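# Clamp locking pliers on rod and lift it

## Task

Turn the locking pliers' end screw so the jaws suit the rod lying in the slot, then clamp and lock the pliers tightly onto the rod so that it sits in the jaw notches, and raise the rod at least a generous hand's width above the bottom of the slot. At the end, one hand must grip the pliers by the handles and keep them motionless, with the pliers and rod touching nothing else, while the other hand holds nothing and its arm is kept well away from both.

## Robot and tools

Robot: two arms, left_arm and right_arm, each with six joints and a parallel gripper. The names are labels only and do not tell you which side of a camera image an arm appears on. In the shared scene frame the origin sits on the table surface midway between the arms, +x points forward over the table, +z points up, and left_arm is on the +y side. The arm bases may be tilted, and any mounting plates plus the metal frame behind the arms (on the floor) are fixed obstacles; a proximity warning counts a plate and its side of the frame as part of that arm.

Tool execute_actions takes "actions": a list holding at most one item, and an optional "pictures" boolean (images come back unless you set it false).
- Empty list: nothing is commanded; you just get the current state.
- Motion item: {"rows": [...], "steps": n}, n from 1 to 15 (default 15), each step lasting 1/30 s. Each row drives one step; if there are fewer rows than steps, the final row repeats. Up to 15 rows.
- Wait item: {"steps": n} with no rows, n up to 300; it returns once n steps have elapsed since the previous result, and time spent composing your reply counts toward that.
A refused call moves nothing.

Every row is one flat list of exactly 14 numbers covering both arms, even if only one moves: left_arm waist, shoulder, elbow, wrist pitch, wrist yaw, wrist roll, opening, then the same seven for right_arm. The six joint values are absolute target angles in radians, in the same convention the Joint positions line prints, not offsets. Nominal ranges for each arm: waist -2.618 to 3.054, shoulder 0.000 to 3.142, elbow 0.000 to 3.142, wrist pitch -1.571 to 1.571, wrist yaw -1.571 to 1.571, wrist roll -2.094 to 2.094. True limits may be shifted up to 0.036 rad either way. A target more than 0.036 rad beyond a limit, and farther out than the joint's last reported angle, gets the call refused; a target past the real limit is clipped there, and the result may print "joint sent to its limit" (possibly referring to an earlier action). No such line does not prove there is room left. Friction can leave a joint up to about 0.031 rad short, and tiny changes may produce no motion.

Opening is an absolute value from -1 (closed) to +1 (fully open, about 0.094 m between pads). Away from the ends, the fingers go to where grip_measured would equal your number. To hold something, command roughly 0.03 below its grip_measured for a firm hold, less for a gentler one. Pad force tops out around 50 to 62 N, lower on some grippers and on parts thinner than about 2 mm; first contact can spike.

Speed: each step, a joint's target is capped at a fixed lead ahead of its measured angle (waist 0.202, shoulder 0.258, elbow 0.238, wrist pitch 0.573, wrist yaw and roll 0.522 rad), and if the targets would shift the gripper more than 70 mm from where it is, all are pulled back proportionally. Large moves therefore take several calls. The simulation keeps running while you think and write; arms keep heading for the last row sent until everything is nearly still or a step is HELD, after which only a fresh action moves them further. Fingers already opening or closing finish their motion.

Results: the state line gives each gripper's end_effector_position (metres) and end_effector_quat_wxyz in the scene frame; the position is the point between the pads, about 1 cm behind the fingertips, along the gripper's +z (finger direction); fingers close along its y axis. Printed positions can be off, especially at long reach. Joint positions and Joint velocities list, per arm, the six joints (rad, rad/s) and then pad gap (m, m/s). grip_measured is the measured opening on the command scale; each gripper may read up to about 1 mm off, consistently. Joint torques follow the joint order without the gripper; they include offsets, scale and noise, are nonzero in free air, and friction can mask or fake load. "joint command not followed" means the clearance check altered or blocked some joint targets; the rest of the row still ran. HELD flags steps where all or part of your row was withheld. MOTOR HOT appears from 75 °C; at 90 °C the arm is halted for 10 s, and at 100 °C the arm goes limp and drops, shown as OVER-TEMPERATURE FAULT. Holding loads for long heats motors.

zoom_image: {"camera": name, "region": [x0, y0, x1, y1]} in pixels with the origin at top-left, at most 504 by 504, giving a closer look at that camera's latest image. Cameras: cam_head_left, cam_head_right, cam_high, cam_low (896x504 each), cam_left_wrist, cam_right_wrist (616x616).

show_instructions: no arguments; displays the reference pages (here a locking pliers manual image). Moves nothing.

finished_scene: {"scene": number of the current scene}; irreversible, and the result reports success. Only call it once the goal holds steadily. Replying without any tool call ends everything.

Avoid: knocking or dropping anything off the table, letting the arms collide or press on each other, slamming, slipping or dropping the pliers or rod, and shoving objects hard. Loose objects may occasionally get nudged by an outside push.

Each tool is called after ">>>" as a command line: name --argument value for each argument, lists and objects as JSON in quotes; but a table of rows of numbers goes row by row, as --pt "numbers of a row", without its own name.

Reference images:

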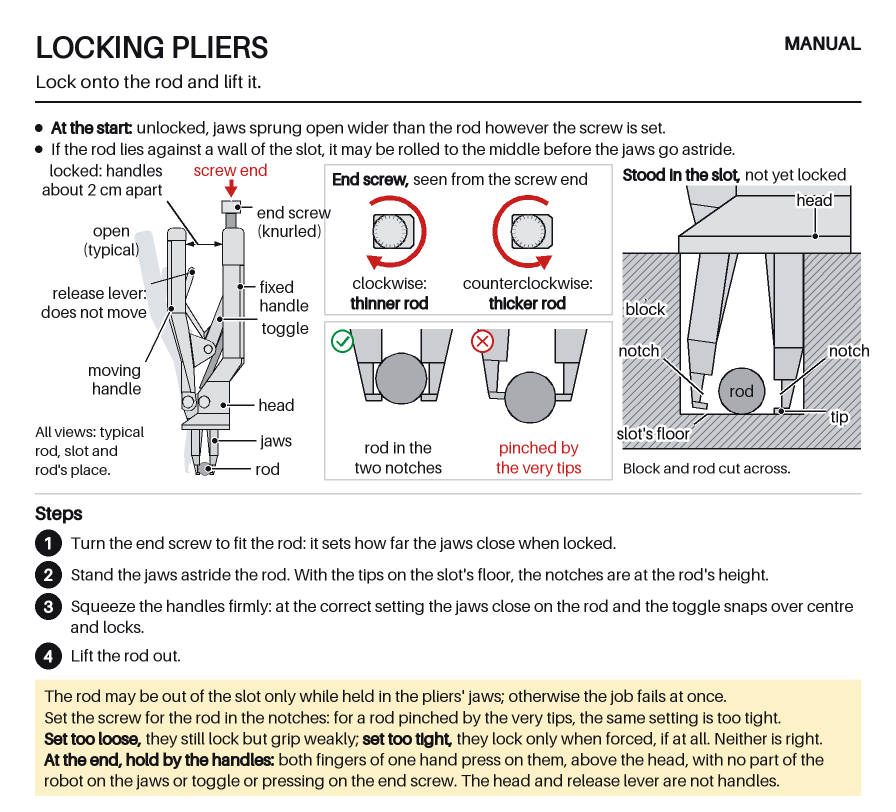

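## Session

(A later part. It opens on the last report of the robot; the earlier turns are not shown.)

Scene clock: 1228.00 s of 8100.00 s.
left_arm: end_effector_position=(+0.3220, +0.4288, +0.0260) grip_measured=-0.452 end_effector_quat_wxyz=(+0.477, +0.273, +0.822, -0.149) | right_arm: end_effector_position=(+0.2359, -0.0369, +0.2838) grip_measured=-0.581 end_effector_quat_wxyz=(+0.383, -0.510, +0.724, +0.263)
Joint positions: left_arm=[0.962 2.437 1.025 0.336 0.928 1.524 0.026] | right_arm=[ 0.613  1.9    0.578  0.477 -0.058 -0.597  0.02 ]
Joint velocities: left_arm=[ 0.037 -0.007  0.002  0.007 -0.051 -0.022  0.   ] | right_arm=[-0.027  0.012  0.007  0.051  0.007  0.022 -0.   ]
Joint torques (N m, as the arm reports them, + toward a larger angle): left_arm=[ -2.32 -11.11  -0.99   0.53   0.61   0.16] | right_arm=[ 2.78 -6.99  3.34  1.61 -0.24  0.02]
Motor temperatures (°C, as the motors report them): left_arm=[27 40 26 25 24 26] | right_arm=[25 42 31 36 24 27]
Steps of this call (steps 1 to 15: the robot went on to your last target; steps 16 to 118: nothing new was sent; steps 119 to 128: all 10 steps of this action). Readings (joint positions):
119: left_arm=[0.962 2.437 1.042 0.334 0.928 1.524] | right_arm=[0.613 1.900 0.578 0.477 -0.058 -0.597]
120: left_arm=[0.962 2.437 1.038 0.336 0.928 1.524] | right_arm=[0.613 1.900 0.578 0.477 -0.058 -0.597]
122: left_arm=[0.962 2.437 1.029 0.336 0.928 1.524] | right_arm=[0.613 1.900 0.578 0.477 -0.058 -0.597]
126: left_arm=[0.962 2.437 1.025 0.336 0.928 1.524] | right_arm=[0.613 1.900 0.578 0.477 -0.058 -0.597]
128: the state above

>>> execute_actions --actions '[{"rows":[[0.955,2.467,1.054,0.34,0.93,1.53,-0.45,0.608,1.895,0.55,0.455,-0.05,-0.6,-0.58],[0.955,2.467,1.054,0.34,0.93,1.53,-0.45,0.608,1.895,0.55,0.455,-0.05,-0.6,-0.58],[0.955,2.467,1.054,0.34,0.93,1.53,-0.45,0.608,1.895,0.55,0.455,-0.05,-0.6,-0.58],[0.955,2.467,1.054,0.34,0.93,1.53,-0.45,0.608,1.895,0.55,0.455,-0.05,-0.6,-0.58],[0.955,2.485,1.068,0.34,0.93,1.53,-0.45,0.608,1.895,0.55,0.455,-0.05,-0.6,-0.58],[0.955,2.485,1.068,0.34,0.93,1.53,-0.45,0.608,1.895,0.55,0.455,-0.05,-0.6,-0.58],[0.955,2.485,1.068,0.34,0.93,1.53,-0.45,0.608,1.895,0.55,0.455,-0.05,-0.6,-0.58],[0.955,2.485,1.068,0.34,0.93,1.53,-0.45,0.608,1.895,0.55,0.455,-0.05,-0.6,-0.58],[0.955,2.502,1.082,0.34,0.93,1.53,-0.45,0.608,1.895,0.55,0.455,-0.05,-0.6,-0.58]],"steps":15}]'

Scene clock: 1238.07 s of 8100.00 s.
left_arm: end_effector_position=(+0.3223, +0.4265, +0.0137) grip_measured=-0.452 end_effector_quat_wxyz=(+0.476, +0.271, +0.822, -0.154) | right_arm: end_effector_position=(+0.2359, -0.0369, +0.2838) grip_measured=-0.581 end_effector_quat_wxyz=(+0.383, -0.510, +0.724, +0.263)
Joint positions: left_arm=[0.962 2.486 1.063 0.336 0.93  1.524 0.026] | right_arm=[ 0.613  1.9    0.578  0.477 -0.058 -0.597  0.02 ]
Joint velocities: left_arm=[-0.012 -0.012  0.002 -0.037  0.022  0.022 -0.001] | right_arm=[-0.002 -0.012 -0.017  0.022 -0.022  0.007 -0.001]
Joint torques (N m, as the arm reports them, + toward a larger angle): left_arm=[ -2.29 -10.77   2.01   0.51   0.6    0.16] | right_arm=[ 2.88 -7.12  3.51  1.56 -0.28  0.02]
Motor temperatures (°C, as the motors report them): left_arm=[27 39 26 25 25 26] | right_arm=[25 43 31 36 24 27]
Steps of this call (steps 1 to 15: the robot went on to your last target; steps 16 to 287: nothing new was sent; steps 288 to 302: all 15 steps of this action). Readings (joint positions):
288: left_arm=[0.962 2.438 1.026 0.336 0.929 1.524] | right_arm=[0.613 1.900 0.578 0.477 -0.058 -0.597]
289: left_arm=[0.962 2.441 1.030 0.336 0.929 1.524] | right_arm=[0.613 1.900 0.578 0.477 -0.058 -0.597]
291: left_arm=[0.962 2.447 1.035 0.336 0.929 1.524] | right_arm=[0.613 1.900 0.578 0.477 -0.058 -0.597]
295: left_arm=[0.962 2.464 1.050 0.336 0.929 1.524] | right_arm=[0.613 1.900 0.578 0.477 -0.058 -0.597]
302: the state above

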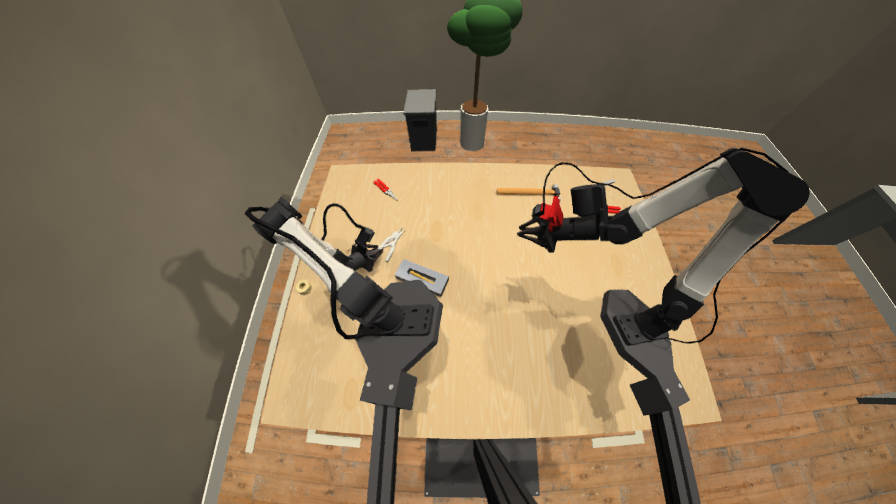

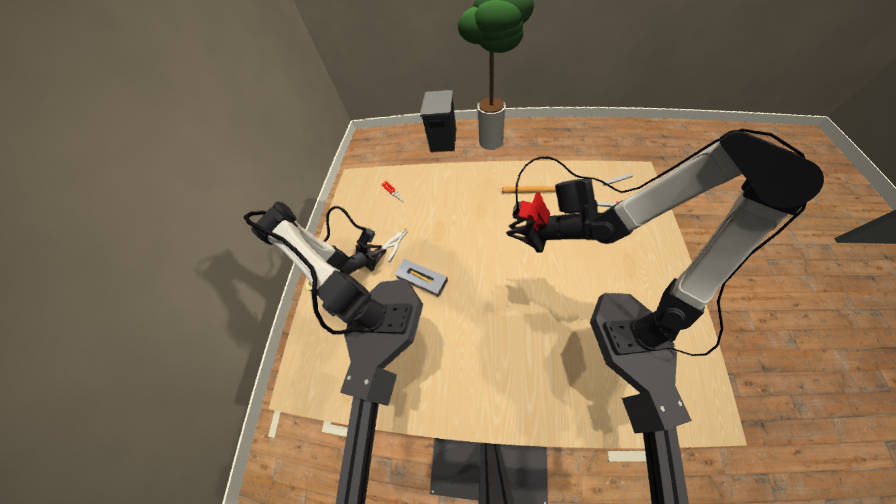

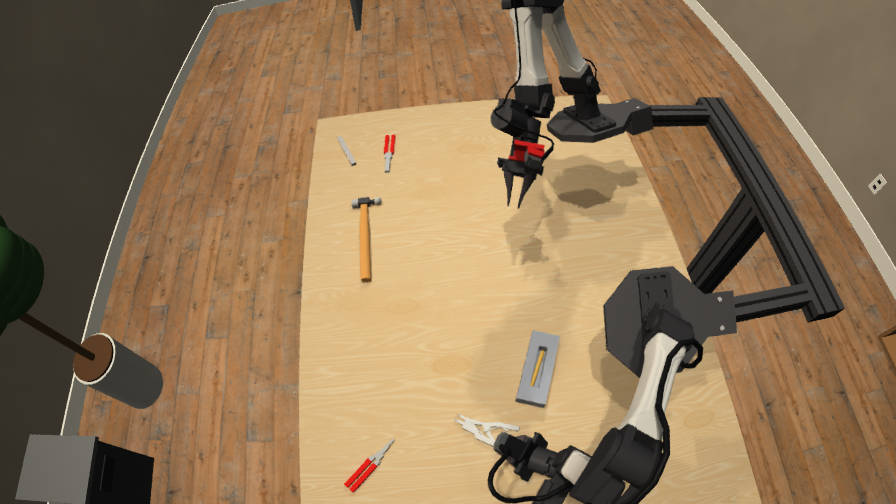

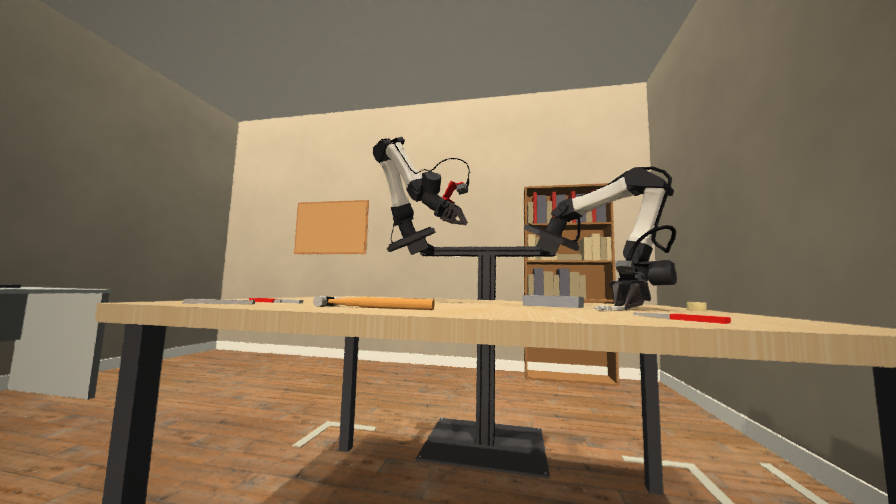

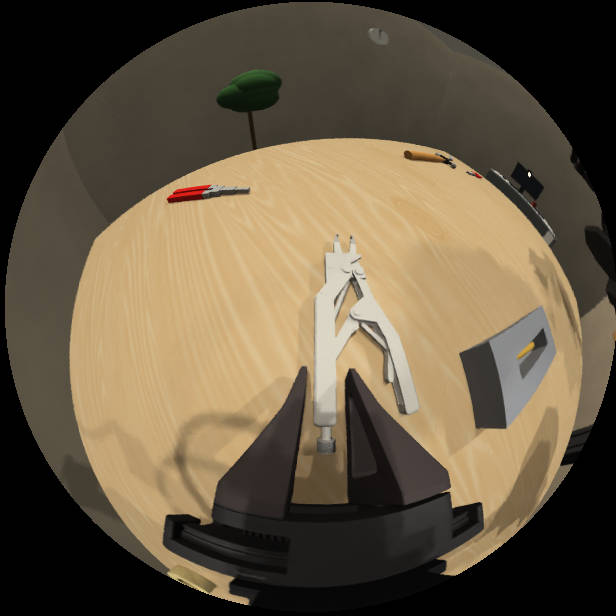

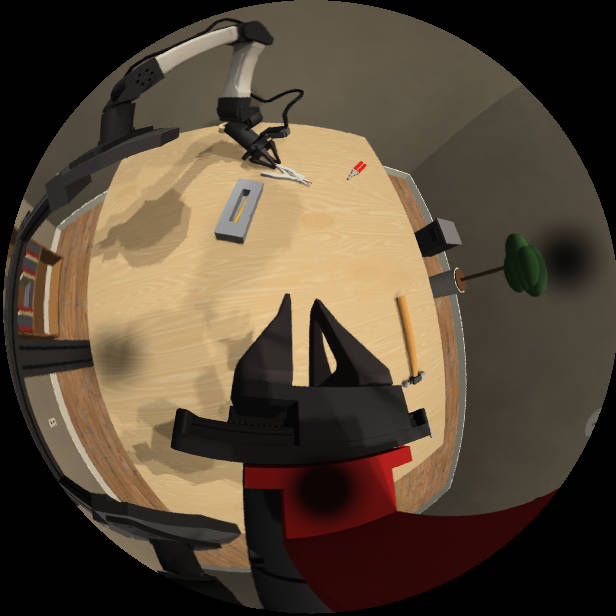

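A bit lower, then close.

>>> execute_actions --actions '[{"rows":[[0.955,2.512,1.092,0.34,0.93,1.53,-0.45,0.608,1.895,0.55,0.455,-0.05,-0.6,-0.58],[0.955,2.512,1.092,0.34,0.93,1.53,-0.45,0.608,1.895,0.55,0.455,-0.05,-0.6,-0.58],[0.955,2.512,1.092,0.34,0.93,1.53,-0.45,0.608,1.895,0.55,0.455,-0.05,-0.6,-0.58],[0.955,2.512,1.092,0.34,0.93,1.53,-0.45,0.608,1.895,0.55,0.455,-0.05,-0.6,-0.58],[0.955,2.512,1.092,0.34,0.93,1.53,-0.45,0.608,1.895,0.55,0.455,-0.05,-0.6,-0.58],[0.955,2.512,1.092,0.34,0.93,1.53,-0.77,0.608,1.895,0.55,0.455,-0.05,-0.6,-0.58]],"steps":15}]' --pictures false

Scene clock: 1243.13 s of 8100.00 s.
left_arm: end_effector_position=(+0.3238, +0.4280, +0.0119) grip_measured=-0.731 end_effector_quat_wxyz=(+0.477, +0.272, +0.822, -0.152) | right_arm: end_effector_position=(+0.2359, -0.0369, +0.2838) grip_measured=-0.581 end_effector_quat_wxyz=(+0.383, -0.510, +0.724, +0.263)
Joint positions: left_arm=[0.962 2.493 1.074 0.336 0.931 1.525 0.013] | right_arm=[ 0.613  1.9    0.578  0.477 -0.058 -0.597  0.02 ]
Joint velocities: left_arm=[-0.002 -0.022 -0.002  0.007  0.051 -0.022 -0.   ] | right_arm=[-0.017 -0.007  0.002  0.051 -0.007  0.081 -0.   ]
Joint torques (N m, as the arm reports them, + toward a larger angle): left_arm=[ -2.36 -10.66   1.93   0.5    0.6    0.16] | right_arm=[ 2.89 -7.05  3.64  1.61 -0.26  0.07]
Motor temperatures (°C, as the motors report them): left_arm=[27 39 26 25 25 26] | right_arm=[25 43 31 36 24 27]
Steps of this call (steps 1 to 15: the robot went on to your last target; steps 16 to 137: nothing new was sent; steps 138 to 152: all 15 steps of this action). Readings (joint positions):
138: left_arm=[0.962 2.487 1.064 0.336 0.930 1.525] | right_arm=[0.613 1.900 0.578 0.477 -0.058 -0.597]
139: left_arm=[0.962 2.489 1.068 0.336 0.930 1.525] | right_arm=[0.613 1.900 0.578 0.477 -0.058 -0.597]
141: left_arm=[0.962 2.493 1.073 0.336 0.930 1.525] | right_arm=[0.613 1.900 0.578 0.477 -0.058 -0.597]
145: left_arm=[0.962 2.493 1.074 0.336 0.931 1.525] | right_arm=[0.613 1.900 0.578 0.477 -0.058 -0.597]
152: the state above

>>> execute_actions --actions '[{"rows":[[0.955,2.45,1.04,0.32,0.93,1.53,-0.77,0.608,1.895,0.55,0.455,-0.05,-0.6,-0.58],[0.955,2.45,1.04,0.32,0.93,1.53,-0.77,0.608,1.895,0.55,0.455,-0.05,-0.6,-0.58],[0.955,2.4,1.0,0.3,0.93,1.53,-0.77,0.608,1.895,0.55,0.455,-0.05,-0.6,-0.58],[0.955,2.35,0.97,0.27,0.93,1.5,-0.77,0.608,1.895,0.55,0.455,-0.05,-0.6,-0.58],[0.95,2.3,0.94,0.24,0.93,1.5,-0.77,0.608,1.895,0.55,0.455,-0.05,-0.6,-0.58],[0.94,2.25,0.92,0.2,0.92,1.5,-0.77,0.608,1.895,0.55,0.455,-0.05,-0.6,-0.58],[0.92,2.2,0.9,0.16,0.9,1.5,-0.77,0.608,1.895,0.55,0.455,-0.05,-0.6,-0.58],[0.9,2.15,0.88,0.12,0.87,1.5,-0.77,0.608,1.895,0.55,0.455,-0.05,-0.6,-0.58],[0.87,2.1,0.86,0.08,0.84,1.48,-0.77,0.608,1.895,0.55,0.455,-0.05,-0.6,-0.58],[0.84,2.05,0.84,0.04,0.8,1.48,-0.77,0.608,1.895,0.55,0.455,-0.05,-0.6,-0.58],[0.81,2.0,0.82,0.0,0.76,1.48,-0.77,0.608,1.895,0.55,0.455,-0.05,-0.6,-0.58],[0.78,1.95,0.8,-0.04,0.72,1.46,-0.77,0.608,1.895,0.55,0.455,-0.05,-0.6,-0.58],[0.75,1.9,0.79,-0.08,0.68,1.46,-0.77,0.608,1.895,0.55,0.455,-0.05,-0.6,-0.58],[0.72,1.86,0.78,-0.12,0.64,1.45,-0.77,0.608,1.895,0.55,0.455,-0.05,-0.6,-0.58],[0.68,1.82,0.77,-0.16,0.6,1.45,-0.77,0.608,1.895,0.55,0.455,-0.05,-0.6,-0.58]],"steps":15}]' --pictures false

>>> execute_actions --actions '[{"rows":[[0.64,1.79,0.76,-0.2,0.55,1.44,-0.77,0.608,1.895,0.55,0.455,-0.05,-0.6,-0.58],[0.6,1.76,0.75,-0.23,0.5,1.43,-0.77,0.608,1.895,0.55,0.455,-0.05,-0.6,-0.58],[0.56,1.73,0.74,-0.26,0.45,1.42,-0.77,0.608,1.895,0.55,0.455,-0.05,-0.6,-0.58],[0.52,1.71,0.74,-0.29,0.4,1.41,-0.77,0.608,1.895,0.55,0.455,-0.05,-0.6,-0.58],[0.48,1.69,0.73,-0.32,0.35,1.4,-0.77,0.608,1.895,0.55,0.455,-0.05,-0.6,-0.58],[0.44,1.67,0.73,-0.35,0.3,1.39,-0.77,0.608,1.895,0.55,0.455,-0.05,-0.6,-0.58],[0.4,1.66,0.72,-0.38,0.25,1.38,-0.77,0.608,1.895,0.55,0.455,-0.05,-0.6,-0.58],[0.36,1.65,0.72,-0.4,0.2,1.37,-0.77,0.608,1.895,0.55,0.455,-0.05,-0.6,-0.58],[0.32,1.65,0.72,-0.42,0.15,1.36,-0.77,0.608,1.895,0.55,0.455,-0.05,-0.6,-0.58],[0.28,1.65,0.72,-0.44,0.1,1.35,-0.77,0.608,1.895,0.55,0.455,-0.05,-0.6,-0.58],[0.24,1.65,0.72,-0.45,0.05,1.34,-0.77,0.608,1.895,0.55,0.455,-0.05,-0.6,-0.58],[0.2,1.65,0.72,-0.46,0.0,1.33,-0.77,0.608,1.895,0.55,0.455,-0.05,-0.6,-0.58]],"steps":15}]'

Scene clock: 1271.60 s of 8100.00 s.
left_arm: end_effector_position=(+0.3439, +0.3968, +0.1511) grip_measured=-0.731 end_effector_quat_wxyz=(+0.421, +0.347, +0.823, -0.155) | right_arm: end_effector_position=(+0.2359, -0.0369, +0.2838) grip_measured=-0.581 end_effector_quat_wxyz=(+0.383, -0.510, +0.724, +0.263)
Joint positions: left_arm=[0.751 1.895 0.817 0.026 0.721 1.479 0.013] | right_arm=[ 0.613  1.9    0.578  0.477 -0.058 -0.597  0.02 ]
Joint velocities: left_arm=[-1.062 -1.282 -0.349 -0.989 -1.018 -0.183  0.   ] | right_arm=[-0.007 -0.007  0.007  0.007 -0.022 -0.007  0.   ]
Joint torques (N m, as the arm reports them, + toward a larger angle): left_arm=[ -2.81 -11.27   0.57   0.25   0.74   0.03] | right_arm=[ 2.79 -7.14  3.53  1.58 -0.27  0.03]
Motor temperatures (°C, as the motors report them): left_arm=[27 38 26 25 25 26] | right_arm=[25 43 31 36 24 27]
Steps of this call (steps 1 to 15: the robot went on to your last target; steps 16 to 839: nothing new was sent; steps 840 to 854: all 15 steps of this action). Readings (joint positions):
840: left_arm=[0.962 2.490 1.072 0.336 0.930 1.525] | right_arm=[0.613 1.900 0.578 0.477 -0.058 -0.597]
841: left_arm=[0.962 2.483 1.065 0.334 0.925 1.526] | right_arm=[0.613 1.900 0.578 0.477 -0.058 -0.597]
843: left_arm=[0.962 2.445 1.033 0.325 0.912 1.524] | right_arm=[0.613 1.900 0.578 0.477 -0.058 -0.597]
847: left_arm=[0.951 2.263 0.925 0.236 0.888 1.516] | right_arm=[0.613 1.900 0.578 0.477 -0.058 -0.597]
854: the state above

Scene clock: 1272.10 s of 8100.00 s.
left_arm: end_effector_position=(+0.2791, +0.2759, +0.1928) grip_measured=-0.730 end_effector_quat_wxyz=(+0.165, +0.543, +0.804, -0.178) | right_arm: end_effector_position=(+0.2359, -0.0369, +0.2838) grip_measured=-0.581 end_effector_quat_wxyz=(+0.383, -0.510, +0.724, +0.263)
Joint positions: left_arm=[ 0.204  1.664  0.734 -0.405  0.106  1.36   0.013] | right_arm=[ 0.613  1.9    0.578  0.477 -0.058 -0.597  0.02 ]
Joint velocities: left_arm=[-0.227 -0.002 -0.032 -0.374 -0.637 -0.11   0.001] | right_arm=[-0.002  0.002 -0.002 -0.095 -0.037 -0.007  0.   ]
Joint torques (N m, as the arm reports them, + toward a larger angle): left_arm=[ -2.05 -10.1    3.34   0.35   0.25   0.05] | right_arm=[ 2.64 -7.1   3.5   1.62 -0.26  0.01]
Motor temperatures (°C, as the motors report them): left_arm=[27 38 26 25 25 26] | right_arm=[25 43 31 36 24 27]
Steps of this call (steps 1 to 15: all 15 steps of this action). Readings (joint positions):
1: left_arm=[0.714 1.853 0.807 -0.010 0.688 1.474] | right_arm=[0.613 1.900 0.578 0.477 -0.058 -0.597]
2: left_arm=[0.676 1.816 0.797 -0.045 0.652 1.467] | right_arm=[0.613 1.900 0.578 0.477 -0.058 -0.597]
4: left_arm=[0.596 1.756 0.777 -0.113 0.571 1.452] | right_arm=[0.613 1.900 0.578 0.477 -0.058 -0.597]
8: left_arm=[0.435 1.681 0.749 -0.247 0.391 1.417] | right_arm=[0.613 1.900 0.578 0.477 -0.058 -0.597]
15: the state above

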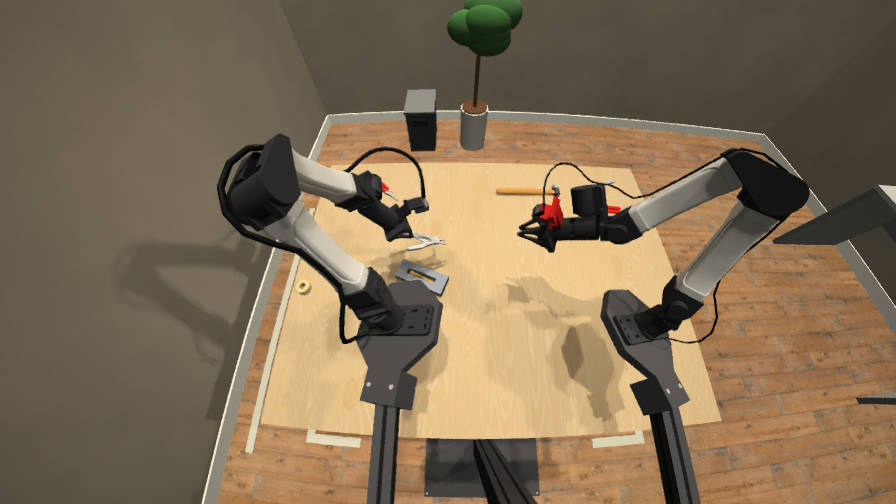

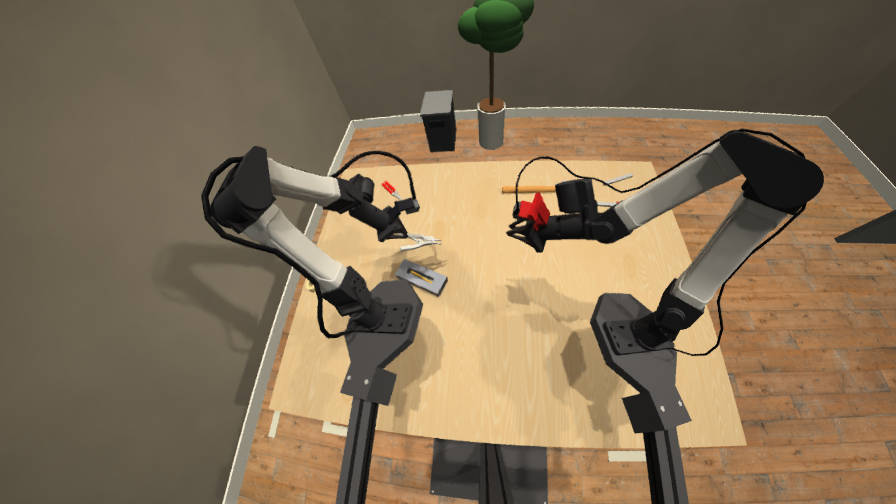

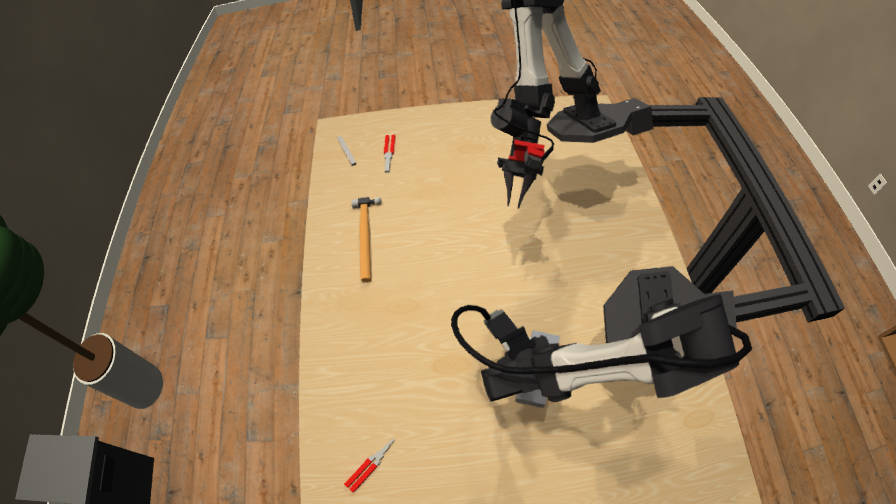

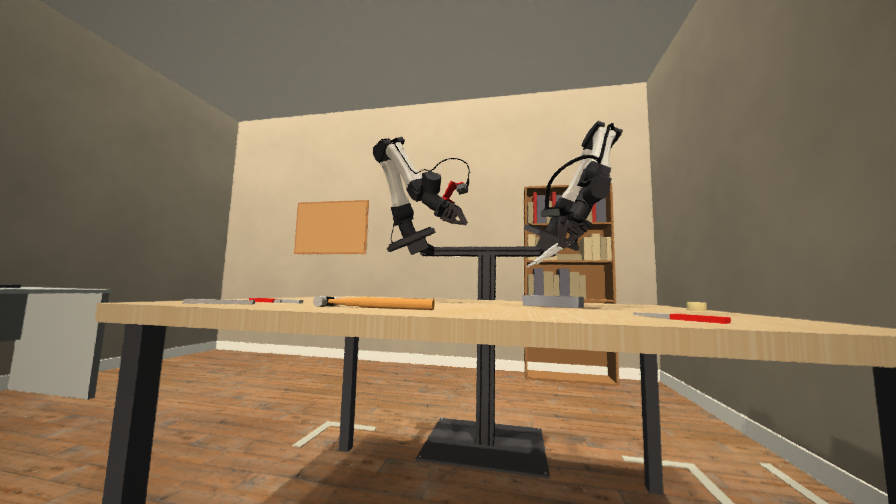

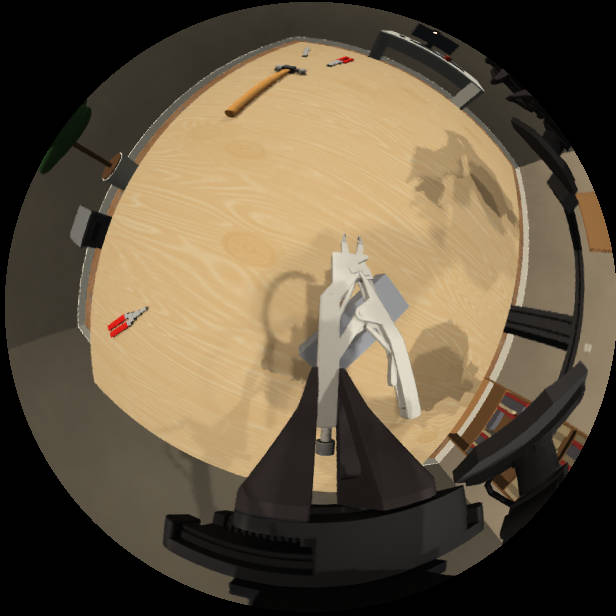

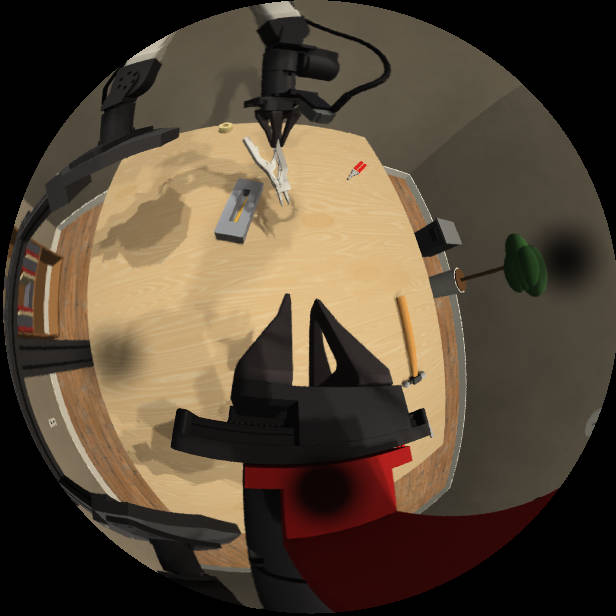

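>>> execute_actions --actions '[{"rows":[[0.16,1.66,0.72,-0.47,-0.07,1.32,-0.77,0.58,1.895,0.55,0.455,-0.05,-0.6,-0.58],[0.11,1.67,0.72,-0.48,-0.14,1.31,-0.77,0.56,1.895,0.55,0.455,-0.05,-0.6,-0.58],[0.06,1.68,0.71,-0.49,-0.21,1.3,-0.77,0.54,1.895,0.55,0.455,-0.05,-0.6,-0.58],[0.01,1.69,0.71,-0.5,-0.28,1.29,-0.77,0.52,1.895,0.55,0.455,-0.05,-0.6,-0.58],[-0.04,1.71,0.7,-0.51,-0.35,1.28,-0.77,0.5,1.895,0.55,0.455,-0.05,-0.6,-0.58],[-0.09,1.73,0.7,-0.52,-0.42,1.27,-0.77,0.48,1.895,0.55,0.455,-0.05,-0.6,-0.58],[-0.14,1.75,0.69,-0.53,-0.49,1.26,-0.77,0.46,1.895,0.55,0.455,-0.05,-0.6,-0.58],[-0.19,1.77,0.69,-0.54,-0.56,1.25,-0.77,0.44,1.895,0.55,0.455,-0.05,-0.6,-0.58],[-0.24,1.79,0.68,-0.55,-0.63,1.24,-0.77,0.42,1.895,0.55,0.455,-0.05,-0.6,-0.58],[-0.29,1.82,0.68,-0.55,-0.7,1.23,-0.77,0.4,1.895,0.55,0.455,-0.05,-0.6,-0.58],[-0.34,1.85,0.67,-0.55,-0.77,1.22,-0.77,0.4,1.895,0.55,0.455,-0.05,-0.6,-0.58],[-0.39,1.88,0.67,-0.55,-0.84,1.215,-0.77,0.4,1.895,0.55,0.455,-0.05,-0.6,-0.58],[-0.44,1.91,0.67,-0.55,-0.9,1.215,-0.77,0.4,1.895,0.55,0.455,-0.05,-0.6,-0.58],[-0.49,1.94,0.67,-0.55,-0.94,1.215,-0.77,0.4,1.895,0.55,0.455,-0.05,-0.6,-0.58],[-0.53,1.97,0.67,-0.55,-0.956,1.215,-0.77,0.4,1.895,0.55,0.455,-0.05,-0.6,-0.58]],"steps":15}]' --pictures false

>>> execute_actions --actions '[{"rows":[[-0.565,1.99,0.67,-0.54,-0.956,1.215,-0.77,0.4,1.895,0.55,0.455,-0.05,-0.6,-0.58],[-0.565,1.99,0.67,-0.54,-0.956,1.215,-0.77,0.4,1.895,0.55,0.455,-0.05,-0.6,-0.58],[-0.565,1.99,0.67,-0.54,-0.956,1.215,-0.77,0.4,1.895,0.55,0.455,-0.05,-0.6,-0.58],[-0.565,2.02,0.67,-0.51,-0.956,1.215,-0.77,0.4,1.895,0.55,0.455,-0.05,-0.6,-0.58],[-0.565,2.02,0.67,-0.51,-0.956,1.215,-0.77,0.4,1.895,0.55,0.455,-0.05,-0.6,-0.58],[-0.565,2.05,0.67,-0.48,-0.956,1.215,-0.77,0.4,1.895,0.55,0.455,-0.05,-0.6,-0.58],[-0.565,2.05,0.67,-0.48,-0.956,1.215,-0.77,0.4,1.895,0.55,0.455,-0.05,-0.6,-0.58],[-0.565,2.088,0.67,-0.462,-0.956,1.215,-0.77,0.4,1.895,0.55,0.455,-0.05,-0.6,-0.58]],"steps":15}]' --pictures false

>>> execute_actions --actions '[{"steps":10}]'

Scene clock: 1290.33 s of 8100.00 s.
left_arm: end_effector_position=(+0.2222, +0.2444, +0.1906) grip_measured=-0.729 end_effector_quat_wxyz=(-0.095, +0.787, +0.598, +0.114) | right_arm: end_effector_position=(+0.2845, -0.0924, +0.2488) grip_measured=-0.581 end_effector_quat_wxyz=(+0.365, -0.437, +0.790, +0.228)
Joint positions: left_arm=[-0.443  1.911  0.687 -0.519 -0.73   1.239  0.013] | right_arm=[ 0.403  1.9    0.578  0.477 -0.053 -0.597  0.02 ]
Joint velocities: left_arm=[-1.336  0.877 -0.037 -0.11  -1.429 -0.081 -0.   ] | right_arm=[ 0.007  0.002  0.007 -0.007 -0.066  0.022 -0.   ]
Joint torques (N m, as the arm reports them, + toward a larger angle): left_arm=[-3.87 -7.36  2.75  0.04 -0.16  0.02] | right_arm=[ 2.85 -7.47  2.81  1.48 -0.33  0.  ]
Motor temperatures (°C, as the motors report them): left_arm=[27 38 26 25 25 26] | right_arm=[25 43 31 36 24 27]
Steps of this call (steps 1 to 30: the robot went on to your last target; steps 31 to 532: nothing new was sent; steps 533 to 547: all 15 steps of this action). Readings (joint positions):
533: left_arm=[0.197 1.664 0.733 -0.443 -0.014 1.336] | right_arm=[0.611 1.900 0.578 0.477 -0.058 -0.597]
534: left_arm=[0.183 1.664 0.733 -0.445 -0.039 1.332] | right_arm=[0.603 1.900 0.578 0.477 -0.059 -0.597]
536: left_arm=[0.117 1.665 0.733 -0.454 -0.118 1.321] | right_arm=[0.571 1.900 0.578 0.477 -0.059 -0.597]
540: left_arm=[-0.094 1.717 0.726 -0.469 -0.317 1.291] | right_arm=[0.484 1.900 0.578 0.477 -0.058 -0.597]
547: the state above

Scene clock: 1290.83 s of 8100.00 s.
left_arm: end_effector_position=(+0.2188, +0.2392, +0.1829) grip_measured=-0.729 end_effector_quat_wxyz=(-0.137, +0.818, +0.517, +0.210) | right_arm: end_effector_position=(+0.2844, -0.0924, +0.2487) grip_measured=-0.581 end_effector_quat_wxyz=(+0.365, -0.437, +0.790, +0.228)
Joint positions: left_arm=[-0.565  2.081  0.683 -0.476 -0.926  1.221  0.013] | right_arm=[ 0.403  1.9    0.578  0.476 -0.053 -0.597  0.02 ]
Joint velocities: left_arm=[-0.022 -0.002  0.002  0.125 -0.037  0.051  0.001] | right_arm=[ 0.022 -0.012 -0.007 -0.051 -0.022 -0.037 -0.001]
Joint torques (N m, as the arm reports them, + toward a larger angle): left_arm=[-3.56 -7.54  2.13  0.02 -0.4   0.09] | right_arm=[ 2.91 -7.42  2.67  1.5  -0.28  0.03]
Motor temperatures (°C, as the motors report them): left_arm=[27 38 26 25 25 26] | right_arm=[25 43 31 36 24 27]
Steps of this call (steps 1 to 15: all 15 steps of this action). Readings (joint positions):
1: left_arm=[-0.488 1.941 0.686 -0.522 -0.772 1.235] | right_arm=[0.403 1.900 0.578 0.477 -0.053 -0.597]
2: left_arm=[-0.525 1.964 0.685 -0.523 -0.804 1.233] | right_arm=[0.403 1.900 0.578 0.477 -0.053 -0.597]
4: left_arm=[-0.562 1.989 0.683 -0.523 -0.845 1.229] | right_arm=[0.403 1.900 0.578 0.477 -0.053 -0.597]
8: left_arm=[-0.565 2.033 0.683 -0.503 -0.901 1.224] | right_arm=[0.403 1.900 0.578 0.476 -0.053 -0.597]
15: the state above

Scene clock: 1291.17 s of 8100.00 s.
left_arm: end_effector_position=(+0.2206, +0.2391, +0.1833) grip_measured=-0.729 end_effector_quat_wxyz=(-0.135, +0.817, +0.518, +0.215) | right_arm: end_effector_position=(+0.2844, -0.0924, +0.2487) grip_measured=-0.581 end_effector_quat_wxyz=(+0.365, -0.437, +0.790, +0.228)
Joint positions: left_arm=[-0.565  2.081  0.683 -0.469 -0.933  1.22   0.013] | right_arm=[ 0.403  1.9    0.578  0.476 -0.053 -0.597  0.02 ]
Joint velocities: left_arm=[-0.017  0.002 -0.007  0.037  0.022  0.081  0.   ] | right_arm=[ 0.002 -0.007  0.017 -0.022 -0.007 -0.037  0.   ]
Joint torques (N m, as the arm reports them, + toward a larger angle): left_arm=[-3.58 -7.53  2.24  0.06 -0.44  0.05] | right_arm=[ 3.05 -7.49  2.88  1.49 -0.3   0.05]
Motor temperatures (°C, as the motors report them): left_arm=[27 38 26 25 25 26] | right_arm=[25 43 31 36 24 27]
Steps of this call (steps 1 to 10: the robot went on to your last target). Readings (joint positions):
1: left_arm=[-0.565 2.081 0.683 -0.474 -0.928 1.221] | right_arm=[0.403 1.900 0.578 0.476 -0.053 -0.597]
2: left_arm=[-0.565 2.081 0.683 -0.473 -0.929 1.220] | right_arm=[0.403 1.900 0.578 0.476 -0.053 -0.597]
4: left_arm=[-0.565 2.081 0.683 -0.471 -0.931 1.220] | right_arm=[0.403 1.900 0.578 0.476 -0.053 -0.597]
8: left_arm=[-0.565 2.081 0.683 -0.469 -0.933 1.220] | right_arm=[0.403 1.900 0.578 0.476 -0.053 -0.597]
10: the state above

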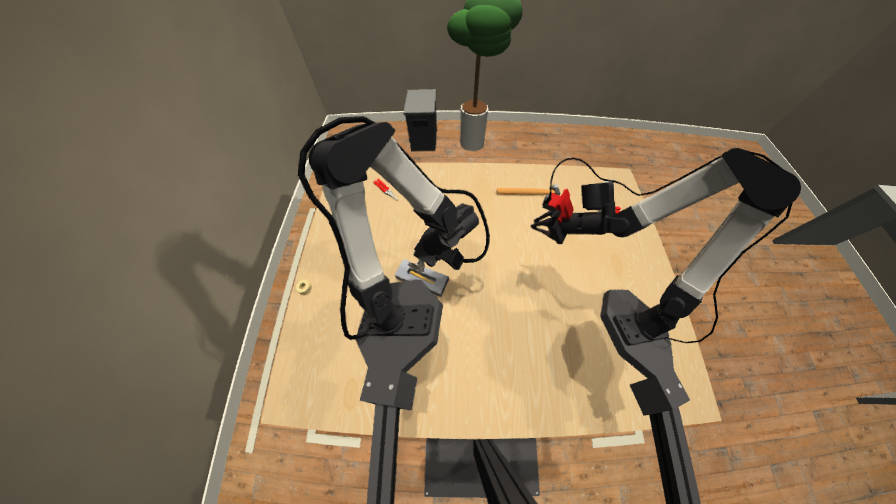

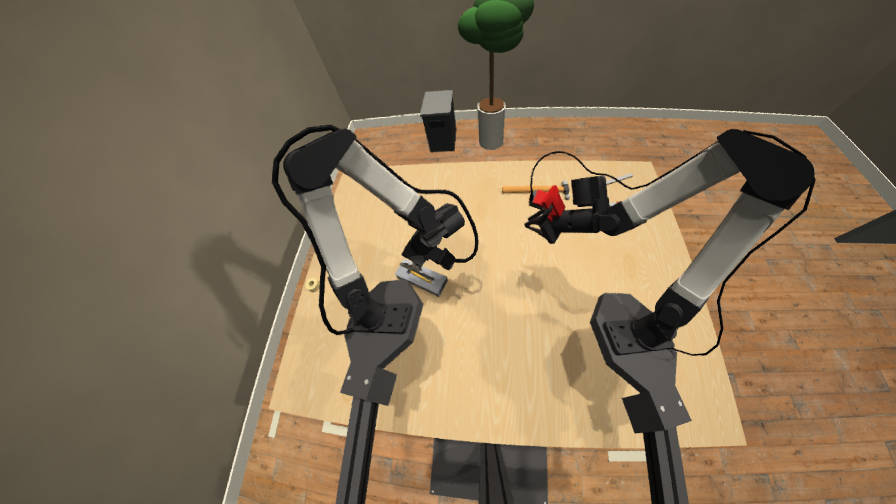

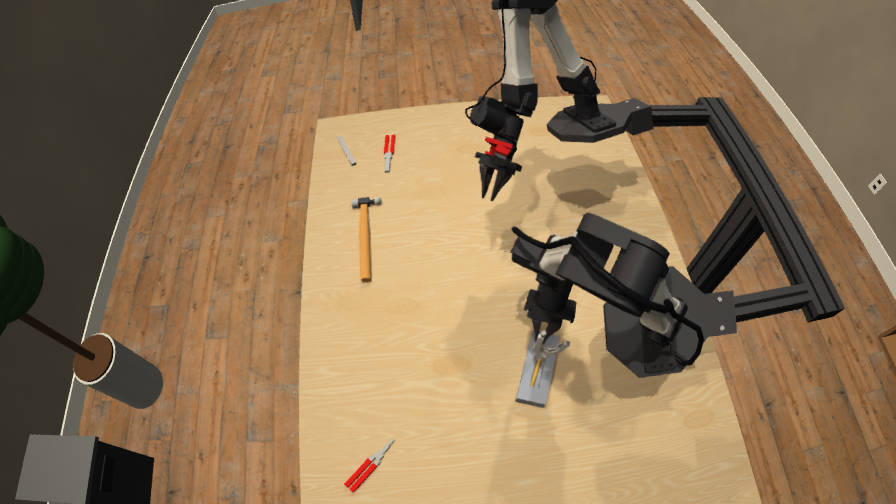

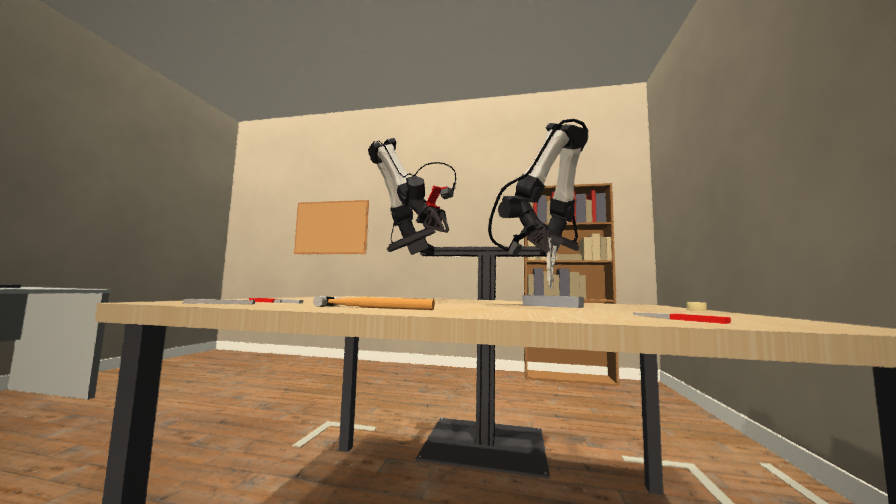

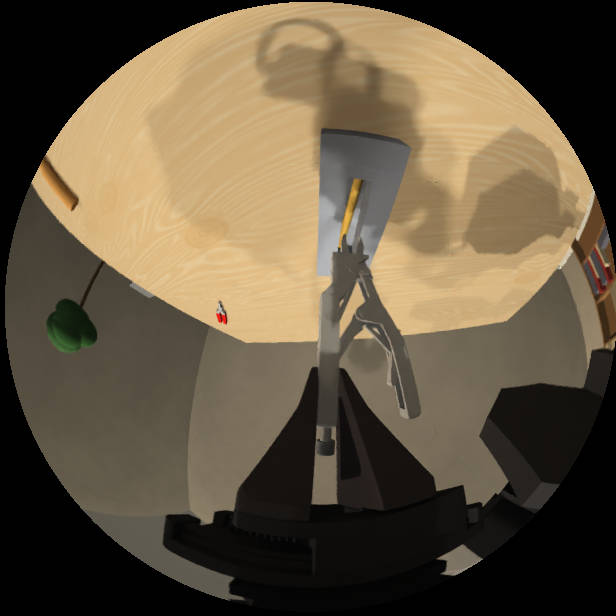

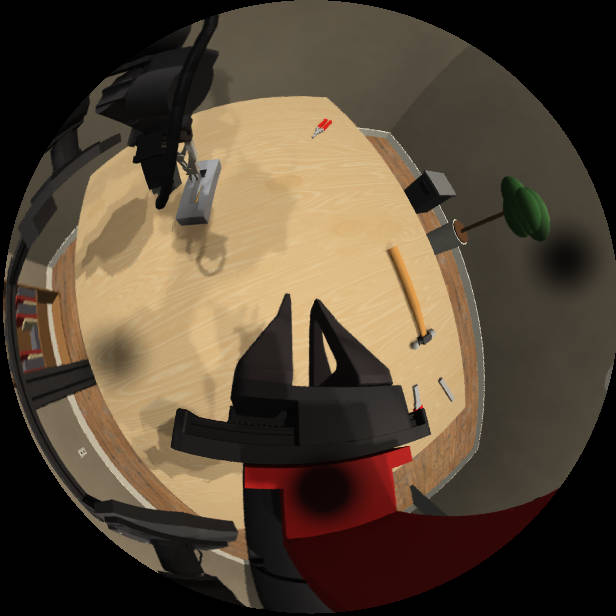

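>>> execute_actions --actions '[{"rows":[[-0.54,2.11,0.665,-0.4,-0.97,1.25,-0.77,0.4,1.895,0.55,0.455,-0.05,-0.6,-0.58],[-0.54,2.11,0.665,-0.4,-0.97,1.25,-0.77,0.4,1.895,0.55,0.455,-0.05,-0.6,-0.58],[-0.54,2.11,0.665,-0.4,-0.97,1.25,-0.77,0.4,1.895,0.55,0.455,-0.05,-0.6,-0.58],[-0.519,2.14,0.655,-0.362,-0.978,1.274,-0.77,0.4,1.895,0.55,0.455,-0.05,-0.6,-0.58]],"steps":15}]' --pictures false

>>> execute_actions --actions '[{"steps":10}]'

>>> zoom_image --camera "cam_left_wrist" --region '[290, 130, 430, 290]'

Scene clock: 1301.10 s of 8100.00 s.
left_arm: end_effector_position=(+0.2219, +0.2426, +0.1688) grip_measured=-0.729 end_effector_quat_wxyz=(-0.141, +0.814, +0.519, +0.219) | right_arm: end_effector_position=(+0.2844, -0.0924, +0.2487) grip_measured=-0.581 end_effector_quat_wxyz=(+0.365, -0.437, +0.790, +0.228)
Joint positions: left_arm=[-0.528  2.13   0.67  -0.374 -0.954  1.264  0.013] | right_arm=[ 0.403  1.9    0.578  0.476 -0.053 -0.597  0.02 ]
Joint velocities: left_arm=[ 0.007  0.002  0.012  0.037  0.066 -0.037 -0.001] | right_arm=[ 0.007  0.002 -0.007  0.007 -0.037 -0.037  0.001]
Joint torques (N m, as the arm reports them, + toward a larger angle): left_arm=[-3.03 -7.49  1.62  0.09 -0.47  0.17] | right_arm=[ 2.98 -7.26  2.67  1.48 -0.27  0.04]
Motor temperatures (°C, as the motors report them): left_arm=[27 37 26 25 25 26] | right_arm=[25 43 31 36 24 27]
Steps of this call (steps 1 to 15: the robot went on to your last target; steps 16 to 283: nothing new was sent; steps 284 to 298: all 15 steps of this action). Readings (joint positions):
284: left_arm=[-0.564 2.083 0.683 -0.462 -0.935 1.223] | right_arm=[0.403 1.900 0.578 0.476 -0.053 -0.597]
285: left_arm=[-0.560 2.087 0.683 -0.451 -0.938 1.227] | right_arm=[0.403 1.900 0.578 0.476 -0.053 -0.597]
287: left_arm=[-0.551 2.098 0.682 -0.428 -0.943 1.236] | right_arm=[0.403 1.900 0.578 0.476 -0.053 -0.597]
291: left_arm=[-0.529 2.128 0.674 -0.390 -0.950 1.254] | right_arm=[0.403 1.900 0.578 0.476 -0.053 -0.597]
298: the state above

Scene clock: 1301.43 s of 8100.00 s.
left_arm: end_effector_position=(+0.2227, +0.2422, +0.1688) grip_measured=-0.729 end_effector_quat_wxyz=(-0.139, +0.814, +0.519, +0.220) | right_arm: end_effector_position=(+0.2844, -0.0924, +0.2487) grip_measured=-0.581 end_effector_quat_wxyz=(+0.365, -0.437, +0.790, +0.228)
Joint positions: left_arm=[-0.528  2.13   0.67  -0.369 -0.955  1.266  0.013] | right_arm=[ 0.403  1.9    0.578  0.476 -0.053 -0.597  0.02 ]
Joint velocities: left_arm=[ 0.012  0.002  0.002 -0.125 -0.037 -0.037 -0.   ] | right_arm=[-0.012  0.022  0.012  0.022 -0.037 -0.037 -0.001]
Joint torques (N m, as the arm reports them, + toward a larger angle): left_arm=[-2.95 -7.51  1.62  0.14 -0.47  0.14] | right_arm=[ 3.09 -7.45  2.75  1.47 -0.33  0.03]
Motor temperatures (°C, as the motors report them): left_arm=[27 37 26 25 25 26] | right_arm=[25 43 31 36 24 27]
Steps of this call (steps 1 to 10: the robot went on to your last target). Readings (joint positions):
1: left_arm=[-0.528 2.130 0.670 -0.372 -0.954 1.264] | right_arm=[0.403 1.900 0.578 0.476 -0.053 -0.597]
2: left_arm=[-0.528 2.130 0.670 -0.372 -0.954 1.265] | right_arm=[0.403 1.900 0.578 0.476 -0.053 -0.597]
4: left_arm=[-0.528 2.130 0.670 -0.371 -0.954 1.266] | right_arm=[0.403 1.900 0.578 0.476 -0.053 -0.597]
8: left_arm=[-0.528 2.130 0.670 -0.369 -0.955 1.266] | right_arm=[0.403 1.900 0.578 0.476 -0.053 -0.597]
10: the state above

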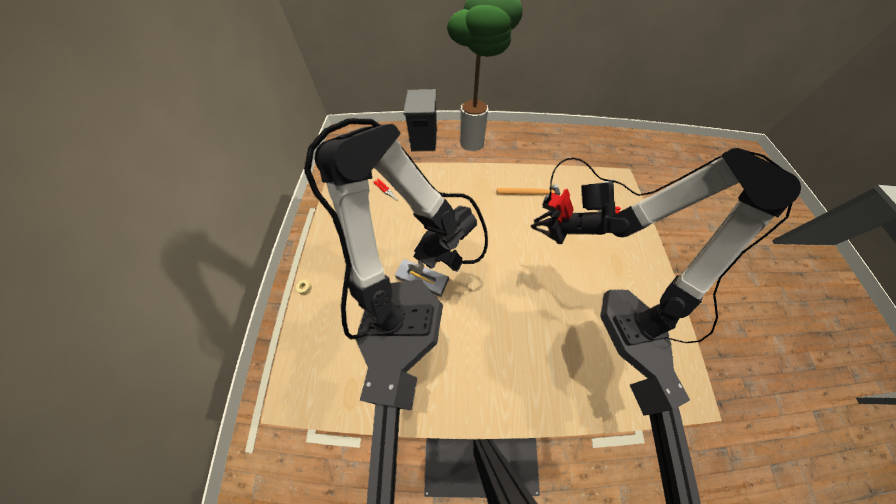

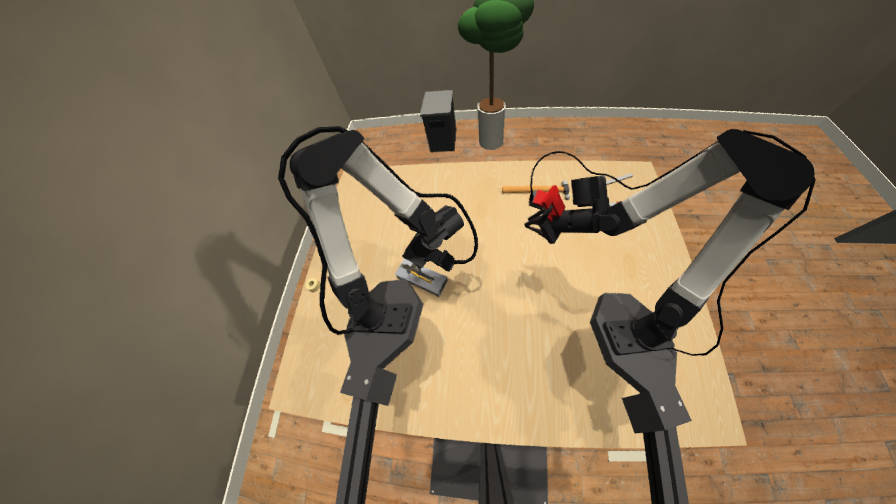

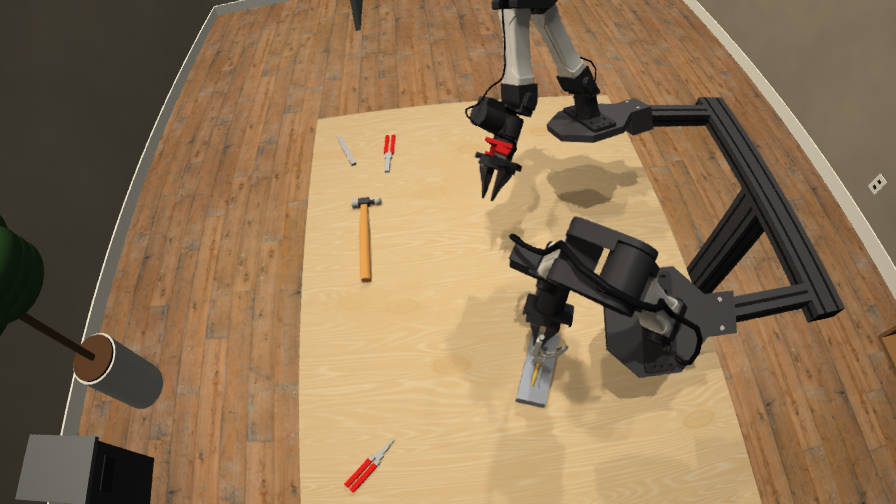

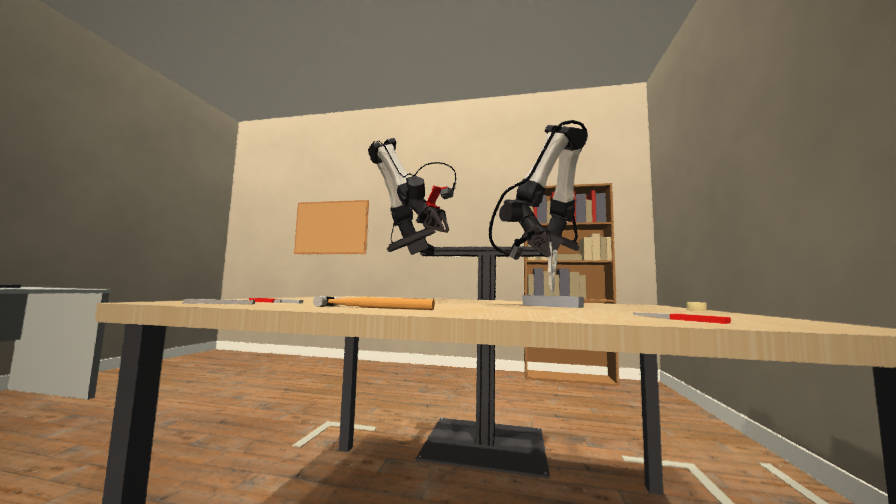

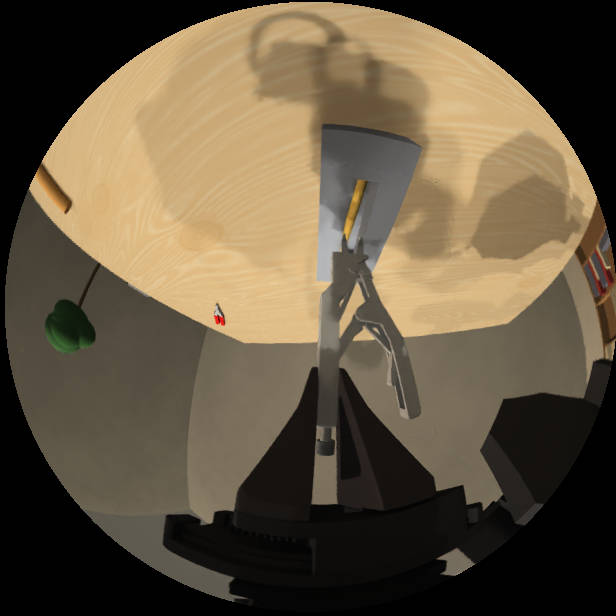

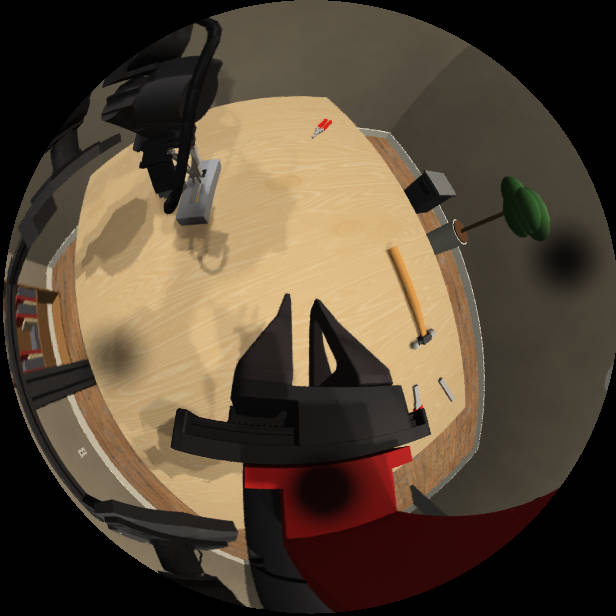

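Region (290, 130, 430, 290) of cam_left_wrist's 616x616 image, scaled by 3.150, with more detail than that image has; it fills the left 441 columns of this view, and the rest is white.

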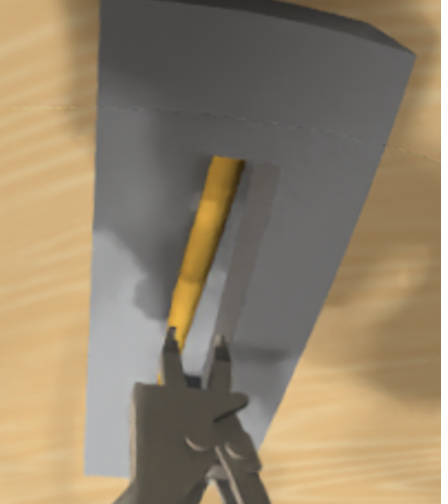

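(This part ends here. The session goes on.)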